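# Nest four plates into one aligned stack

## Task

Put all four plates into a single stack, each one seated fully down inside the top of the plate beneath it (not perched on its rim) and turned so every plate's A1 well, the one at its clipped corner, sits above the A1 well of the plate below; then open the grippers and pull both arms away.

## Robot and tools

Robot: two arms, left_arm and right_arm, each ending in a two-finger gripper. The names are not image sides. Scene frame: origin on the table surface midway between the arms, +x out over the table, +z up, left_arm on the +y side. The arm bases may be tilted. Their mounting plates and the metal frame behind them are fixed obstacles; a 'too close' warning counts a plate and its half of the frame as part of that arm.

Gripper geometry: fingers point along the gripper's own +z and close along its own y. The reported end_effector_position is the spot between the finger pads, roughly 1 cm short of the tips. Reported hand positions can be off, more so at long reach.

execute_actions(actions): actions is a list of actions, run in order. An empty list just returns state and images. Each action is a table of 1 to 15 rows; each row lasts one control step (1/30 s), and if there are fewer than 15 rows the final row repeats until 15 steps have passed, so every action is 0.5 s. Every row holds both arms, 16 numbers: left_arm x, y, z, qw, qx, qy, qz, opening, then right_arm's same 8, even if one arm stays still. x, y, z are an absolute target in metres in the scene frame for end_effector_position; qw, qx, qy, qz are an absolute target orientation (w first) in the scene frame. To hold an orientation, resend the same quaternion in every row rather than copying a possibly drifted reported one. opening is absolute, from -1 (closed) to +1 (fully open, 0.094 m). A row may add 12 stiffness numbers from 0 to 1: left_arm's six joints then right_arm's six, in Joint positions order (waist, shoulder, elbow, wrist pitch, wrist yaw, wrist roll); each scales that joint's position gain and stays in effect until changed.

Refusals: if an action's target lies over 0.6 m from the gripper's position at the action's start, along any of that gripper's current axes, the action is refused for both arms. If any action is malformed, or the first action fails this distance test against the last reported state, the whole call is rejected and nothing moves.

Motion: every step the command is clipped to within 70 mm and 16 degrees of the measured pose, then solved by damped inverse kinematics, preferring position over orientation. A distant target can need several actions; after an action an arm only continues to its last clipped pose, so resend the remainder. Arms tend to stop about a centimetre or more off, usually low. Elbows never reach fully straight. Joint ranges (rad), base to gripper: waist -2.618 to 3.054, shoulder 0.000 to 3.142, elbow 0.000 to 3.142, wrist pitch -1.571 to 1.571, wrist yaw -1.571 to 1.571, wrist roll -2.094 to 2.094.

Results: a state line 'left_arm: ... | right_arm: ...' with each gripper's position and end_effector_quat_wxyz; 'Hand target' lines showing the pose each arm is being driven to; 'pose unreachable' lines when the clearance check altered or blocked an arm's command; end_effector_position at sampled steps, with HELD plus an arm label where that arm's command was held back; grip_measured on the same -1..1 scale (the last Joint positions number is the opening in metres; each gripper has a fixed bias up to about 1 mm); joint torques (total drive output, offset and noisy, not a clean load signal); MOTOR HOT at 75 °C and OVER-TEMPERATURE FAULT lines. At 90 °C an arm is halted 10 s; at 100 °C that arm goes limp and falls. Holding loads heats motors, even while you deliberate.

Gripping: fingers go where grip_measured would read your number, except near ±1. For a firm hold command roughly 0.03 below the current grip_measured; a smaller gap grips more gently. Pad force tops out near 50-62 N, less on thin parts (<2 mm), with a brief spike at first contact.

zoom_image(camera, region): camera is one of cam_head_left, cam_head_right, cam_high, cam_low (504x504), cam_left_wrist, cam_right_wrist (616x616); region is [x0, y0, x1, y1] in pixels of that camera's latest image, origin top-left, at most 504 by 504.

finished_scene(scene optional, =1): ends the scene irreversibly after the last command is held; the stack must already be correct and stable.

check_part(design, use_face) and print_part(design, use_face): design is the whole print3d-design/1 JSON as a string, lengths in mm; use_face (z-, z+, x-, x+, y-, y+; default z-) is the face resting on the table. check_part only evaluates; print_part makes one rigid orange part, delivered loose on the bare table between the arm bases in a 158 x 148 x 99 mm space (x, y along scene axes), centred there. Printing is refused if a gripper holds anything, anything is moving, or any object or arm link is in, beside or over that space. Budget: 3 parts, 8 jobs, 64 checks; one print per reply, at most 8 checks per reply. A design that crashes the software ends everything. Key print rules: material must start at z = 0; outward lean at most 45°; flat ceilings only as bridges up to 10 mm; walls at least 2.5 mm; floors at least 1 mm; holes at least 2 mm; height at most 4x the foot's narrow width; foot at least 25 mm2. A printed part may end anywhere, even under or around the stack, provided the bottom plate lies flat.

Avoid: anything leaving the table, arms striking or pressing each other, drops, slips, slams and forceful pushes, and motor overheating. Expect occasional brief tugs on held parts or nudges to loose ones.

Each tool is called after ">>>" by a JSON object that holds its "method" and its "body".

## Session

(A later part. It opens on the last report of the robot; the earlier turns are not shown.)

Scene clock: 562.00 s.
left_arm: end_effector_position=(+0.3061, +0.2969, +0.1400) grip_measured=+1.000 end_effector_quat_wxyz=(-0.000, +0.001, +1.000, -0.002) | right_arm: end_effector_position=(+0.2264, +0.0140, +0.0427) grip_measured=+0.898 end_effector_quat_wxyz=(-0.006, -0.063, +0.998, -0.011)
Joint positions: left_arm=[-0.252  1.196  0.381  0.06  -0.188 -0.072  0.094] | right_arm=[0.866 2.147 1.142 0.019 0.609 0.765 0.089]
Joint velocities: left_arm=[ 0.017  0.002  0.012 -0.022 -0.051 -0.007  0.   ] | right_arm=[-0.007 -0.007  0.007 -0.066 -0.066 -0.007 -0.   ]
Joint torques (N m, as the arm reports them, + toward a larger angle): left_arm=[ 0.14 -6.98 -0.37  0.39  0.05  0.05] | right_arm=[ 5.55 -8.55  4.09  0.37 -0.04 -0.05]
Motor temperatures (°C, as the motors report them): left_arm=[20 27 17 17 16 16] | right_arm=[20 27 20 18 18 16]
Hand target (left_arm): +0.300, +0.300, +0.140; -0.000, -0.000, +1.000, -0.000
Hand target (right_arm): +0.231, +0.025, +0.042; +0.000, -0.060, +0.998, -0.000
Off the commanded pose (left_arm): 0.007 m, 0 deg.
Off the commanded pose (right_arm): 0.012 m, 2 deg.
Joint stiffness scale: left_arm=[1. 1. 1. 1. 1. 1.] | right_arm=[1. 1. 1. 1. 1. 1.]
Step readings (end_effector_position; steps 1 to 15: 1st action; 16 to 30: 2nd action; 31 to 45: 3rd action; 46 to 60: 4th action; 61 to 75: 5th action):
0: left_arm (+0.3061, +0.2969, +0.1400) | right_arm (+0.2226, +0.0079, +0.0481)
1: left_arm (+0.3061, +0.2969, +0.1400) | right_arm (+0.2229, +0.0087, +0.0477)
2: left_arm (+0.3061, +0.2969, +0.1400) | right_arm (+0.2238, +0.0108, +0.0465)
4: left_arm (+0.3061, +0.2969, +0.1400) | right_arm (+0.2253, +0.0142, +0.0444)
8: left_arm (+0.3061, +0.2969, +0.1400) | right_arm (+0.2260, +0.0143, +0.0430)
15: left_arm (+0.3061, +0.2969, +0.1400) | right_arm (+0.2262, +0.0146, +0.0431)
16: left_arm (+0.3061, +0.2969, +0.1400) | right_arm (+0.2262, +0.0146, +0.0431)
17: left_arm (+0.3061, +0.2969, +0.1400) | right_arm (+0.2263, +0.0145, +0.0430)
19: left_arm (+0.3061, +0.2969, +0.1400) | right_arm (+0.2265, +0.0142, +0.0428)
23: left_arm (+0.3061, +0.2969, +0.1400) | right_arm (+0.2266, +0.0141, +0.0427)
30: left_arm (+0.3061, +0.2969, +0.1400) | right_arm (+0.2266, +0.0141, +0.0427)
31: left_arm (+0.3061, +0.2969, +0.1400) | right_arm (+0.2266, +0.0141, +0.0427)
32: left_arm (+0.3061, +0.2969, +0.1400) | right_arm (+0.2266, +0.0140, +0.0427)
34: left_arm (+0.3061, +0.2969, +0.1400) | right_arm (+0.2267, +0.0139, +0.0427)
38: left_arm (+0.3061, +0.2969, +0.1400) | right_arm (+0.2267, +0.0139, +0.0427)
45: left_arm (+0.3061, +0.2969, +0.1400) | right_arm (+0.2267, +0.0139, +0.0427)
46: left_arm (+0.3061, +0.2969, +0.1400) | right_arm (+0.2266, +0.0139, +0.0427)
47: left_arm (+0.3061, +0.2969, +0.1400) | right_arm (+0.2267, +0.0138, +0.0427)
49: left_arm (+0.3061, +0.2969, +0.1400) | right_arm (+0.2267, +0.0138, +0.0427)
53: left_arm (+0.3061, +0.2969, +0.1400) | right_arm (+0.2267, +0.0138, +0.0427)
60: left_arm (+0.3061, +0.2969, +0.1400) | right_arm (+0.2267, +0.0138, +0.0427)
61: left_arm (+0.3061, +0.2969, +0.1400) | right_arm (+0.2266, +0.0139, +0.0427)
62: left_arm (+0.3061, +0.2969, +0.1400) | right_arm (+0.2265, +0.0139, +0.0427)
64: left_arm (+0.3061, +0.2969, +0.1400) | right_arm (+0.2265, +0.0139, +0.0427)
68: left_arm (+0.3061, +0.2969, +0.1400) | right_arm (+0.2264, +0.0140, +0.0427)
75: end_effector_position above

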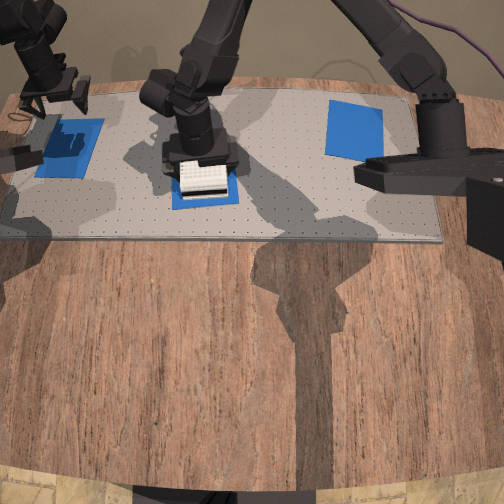

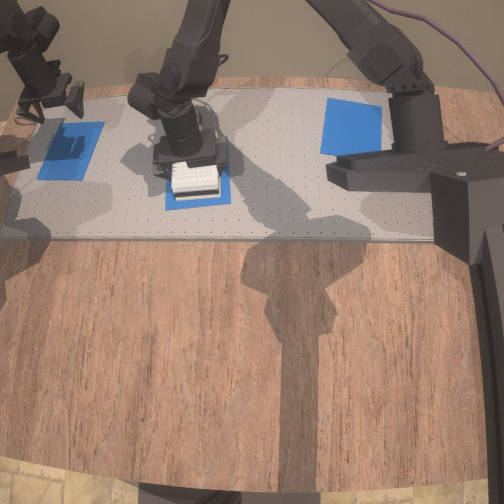

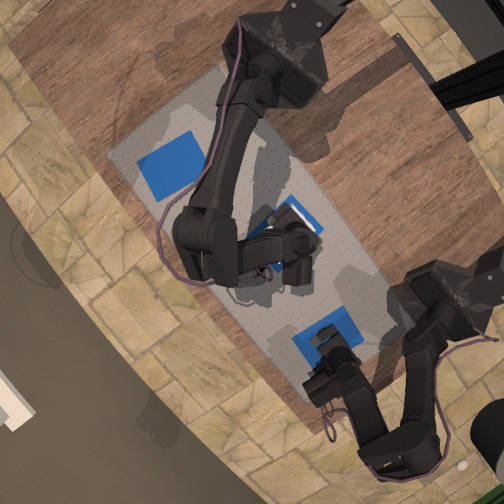

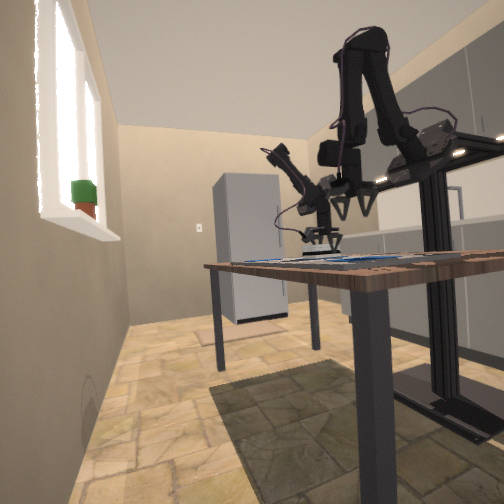

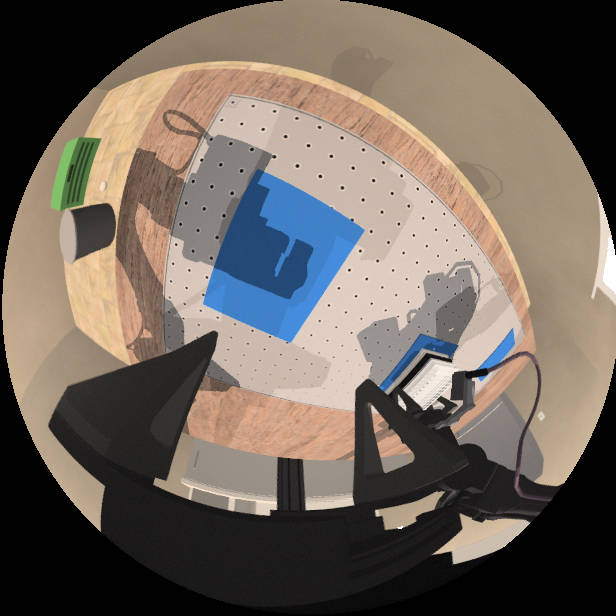

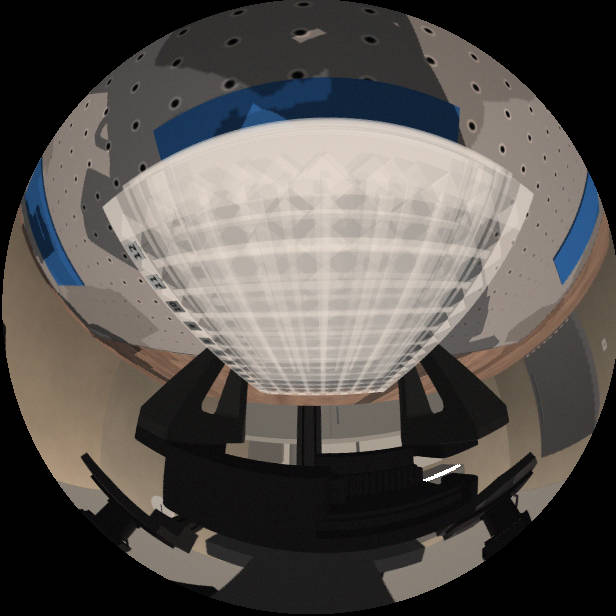

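>>> {"method": "execute_actions", "body": {"actions": [[[0.3,0.3,0.14,0,0,1,0,1,0.229,0.016,0.06,0,-0.06,0.998,0,1]],[[0.3,0.3,0.14,0,0,1,0,1,0.227,0.012,0.085,0,-0.06,0.998,0,1]],[[0.3,0.3,0.14,0,0,1,0,1,0.227,0.012,0.13,0,-0.06,0.998,0,1]],[[0.3,0.3,0.14,0,0,1,0,1,0.27,-0.12,0.13,0,0,1,0,1]],[[0.3,0.3,0.14,0,0,1,0,1,0.28,-0.22,0.1,0,0,1,0,1]]]}}

>>> {"method": "zoom_image", "body": {"camera": "cam_head_left", "region": [160,120,250,210]}}

>>> {"method": "zoom_image", "body": {"camera": "cam_low", "region": [290,230,350,265]}}

>>> {"method": "zoom_image", "body": {"camera": "cam_right_wrist", "region": [60,190,250,380]}}

Scene clock: 573.57 s.
left_arm: end_effector_position=(+0.3061, +0.2969, +0.1400) grip_measured=+1.000 end_effector_quat_wxyz=(-0.000, +0.001, +1.000, -0.002) | right_arm: end_effector_position=(+0.2806, -0.2219, +0.1013) grip_measured=+1.000 end_effector_quat_wxyz=(-0.004, +0.008, +1.000, -0.017)
Joint positions: left_arm=[-0.252  1.196  0.381  0.06  -0.188 -0.072  0.094] | right_arm=[0.249 1.45  0.414 0.26  0.217 0.394 0.094]
Joint velocities: left_arm=[-0.012 -0.007 -0.012 -0.037 -0.022  0.022  0.   ] | right_arm=[-0.051  0.002  0.007  0.256 -0.271 -0.168  0.   ]
Joint torques (N m, as the arm reports them, + toward a larger angle): left_arm=[ 0.14 -6.97 -0.38  0.4   0.05  0.05] | right_arm=[-0.09 -6.12 -1.49  0.38 -0.02 -0.06]
Motor temperatures (°C, as the motors report them): left_arm=[19 27 17 17 16 16] | right_arm=[20 27 20 18 18 16]
Hand target (left_arm): +0.300, +0.300, +0.140; -0.000, -0.000, +1.000, -0.000
Hand target (right_arm): +0.280, -0.220, +0.100; +0.000, +0.000, +1.000, -0.001
Off the commanded pose (left_arm): 0.007 m, 0 deg.
Off the commanded pose (right_arm): 0.002 m, 2 deg.
Joint stiffness scale: left_arm=[1. 1. 1. 1. 1. 1.] | right_arm=[1. 1. 1. 1. 1. 1.]
Step readings (end_effector_position; steps 1 to 15: 1st action; 16 to 30: 2nd action; 31 to 45: 3rd action; 46 to 60: 4th action; 61 to 75: 5th action):
0: left_arm (+0.3061, +0.2969, +0.1400) | right_arm (+0.2264, +0.0140, +0.0427)
1: left_arm (+0.3061, +0.2969, +0.1400) | right_arm (+0.2266, +0.0136, +0.0434)
2: left_arm (+0.3061, +0.2969, +0.1400) | right_arm (+0.2269, +0.0124, +0.0449)
4: left_arm (+0.3061, +0.2969, +0.1400) | right_arm (+0.2291, +0.0116, +0.0481)
8: left_arm (+0.3061, +0.2969, +0.1400) | right_arm (+0.2333, +0.0134, +0.0512)
15: left_arm (+0.3061, +0.2969, +0.1400) | right_arm (+0.2336, +0.0135, +0.0513)
16: left_arm (+0.3061, +0.2969, +0.1400) | right_arm (+0.2334, +0.0131, +0.0532)
17: left_arm (+0.3061, +0.2969, +0.1400) | right_arm (+0.2321, +0.0106, +0.0574)
19: left_arm (+0.3061, +0.2969, +0.1400) | right_arm (+0.2307, +0.0095, +0.0674)
23: left_arm (+0.3061, +0.2969, +0.1400) | right_arm (+0.2331, +0.0164, +0.0775)
30: left_arm (+0.3061, +0.2969, +0.1400) | right_arm (+0.2331, +0.0152, +0.0778)
31: left_arm (+0.3061, +0.2969, +0.1400) | right_arm (+0.2330, +0.0149, +0.0810)
32: left_arm (+0.3061, +0.2969, +0.1400) | right_arm (+0.2316, +0.0118, +0.0877)
34: left_arm (+0.3061, +0.2969, +0.1400) | right_arm (+0.2308, +0.0128, +0.1050)
38: left_arm (+0.3061, +0.2969, +0.1400) | right_arm (+0.2346, +0.0233, +0.1253)
45: left_arm (+0.3061, +0.2969, +0.1400) | right_arm (+0.2319, +0.0166, +0.1257)
46: left_arm (+0.3061, +0.2969, +0.1400) | right_arm (+0.2326, +0.0129, +0.1253)
47: left_arm (+0.3061, +0.2969, +0.1400) | right_arm (+0.2335, +0.0000, +0.1259)
49: left_arm (+0.3061, +0.2969, +0.1400) | right_arm (+0.2415, -0.0425, +0.1240)
53: left_arm (+0.3061, +0.2969, +0.1400) | right_arm (+0.2622, -0.1273, +0.1232)
60: left_arm (+0.3061, +0.2969, +0.1400) | right_arm (+0.2718, -0.1272, +0.1279)
61: left_arm (+0.3061, +0.2969, +0.1400) | right_arm (+0.2724, -0.1295, +0.1256)
62: left_arm (+0.3061, +0.2969, +0.1400) | right_arm (+0.2758, -0.1429, +0.1218)
64: left_arm (+0.3061, +0.2969, +0.1400) | right_arm (+0.2794, -0.1909, +0.1124)
68: left_arm (+0.3061, +0.2969, +0.1400) | right_arm (+0.2714, -0.2423, +0.1040)
75: end_effector_position above

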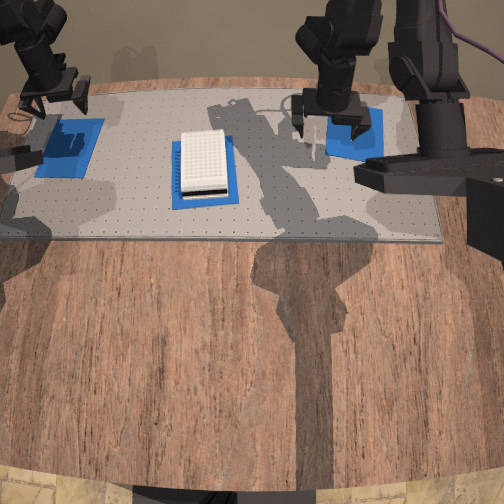

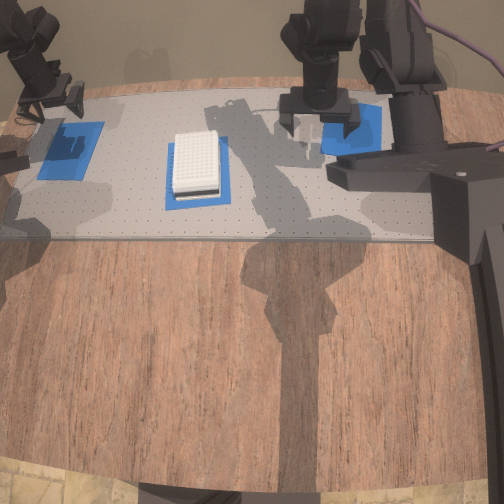

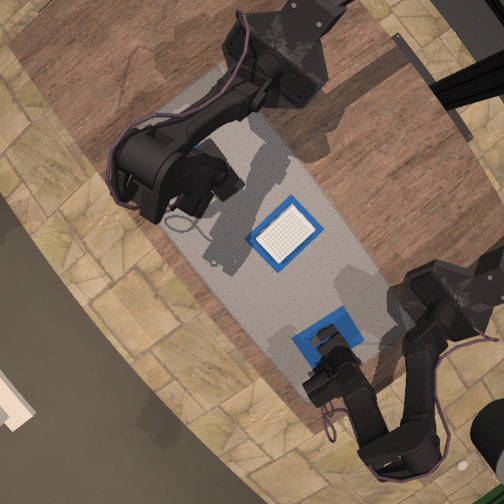

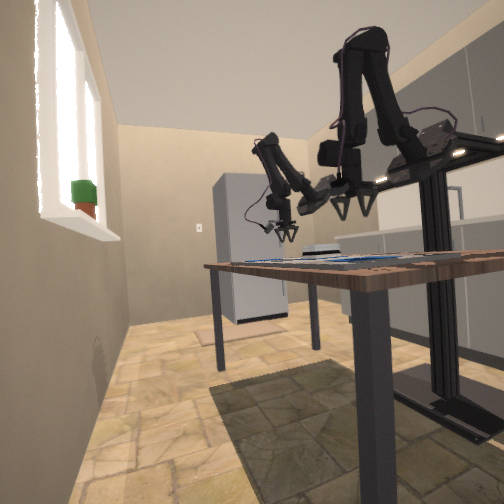

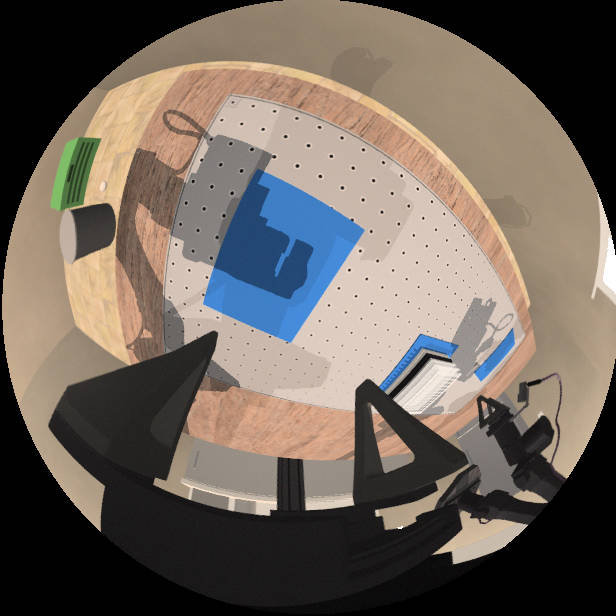

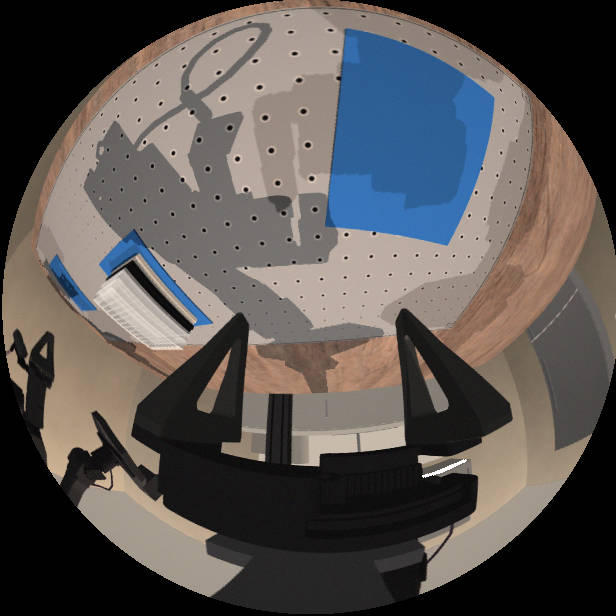

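Region (160, 120, 250, 210) of cam_head_left's 504x504 image, scaled by 5.600, with more detail than that image has.

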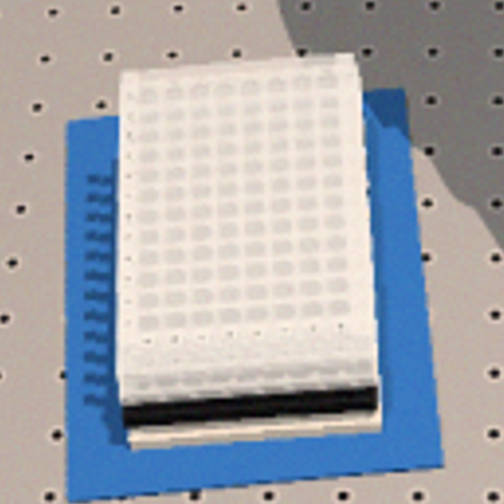

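Region (290, 230, 350, 265) of cam_low's 504x504 image, scaled by 8.400, with more detail than that image has; it fills the top 294 rows of this view, and the rest is white.

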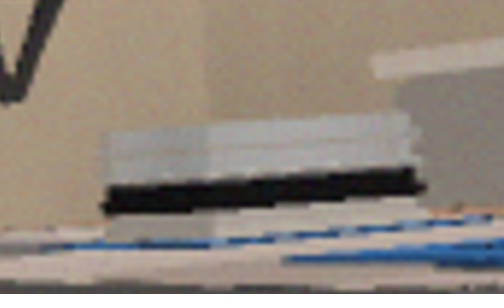

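Region (60, 190, 250, 380) of cam_right_wrist's 616x616 image, scaled by 2.653, with more detail than that image has.

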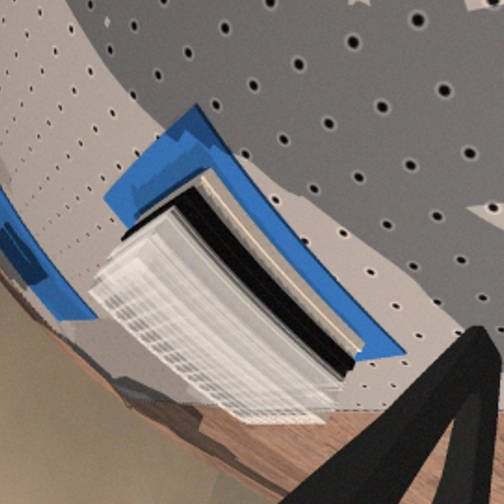

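>>> {"method": "finished_scene", "body": {}}

The scene is finished: the task was done.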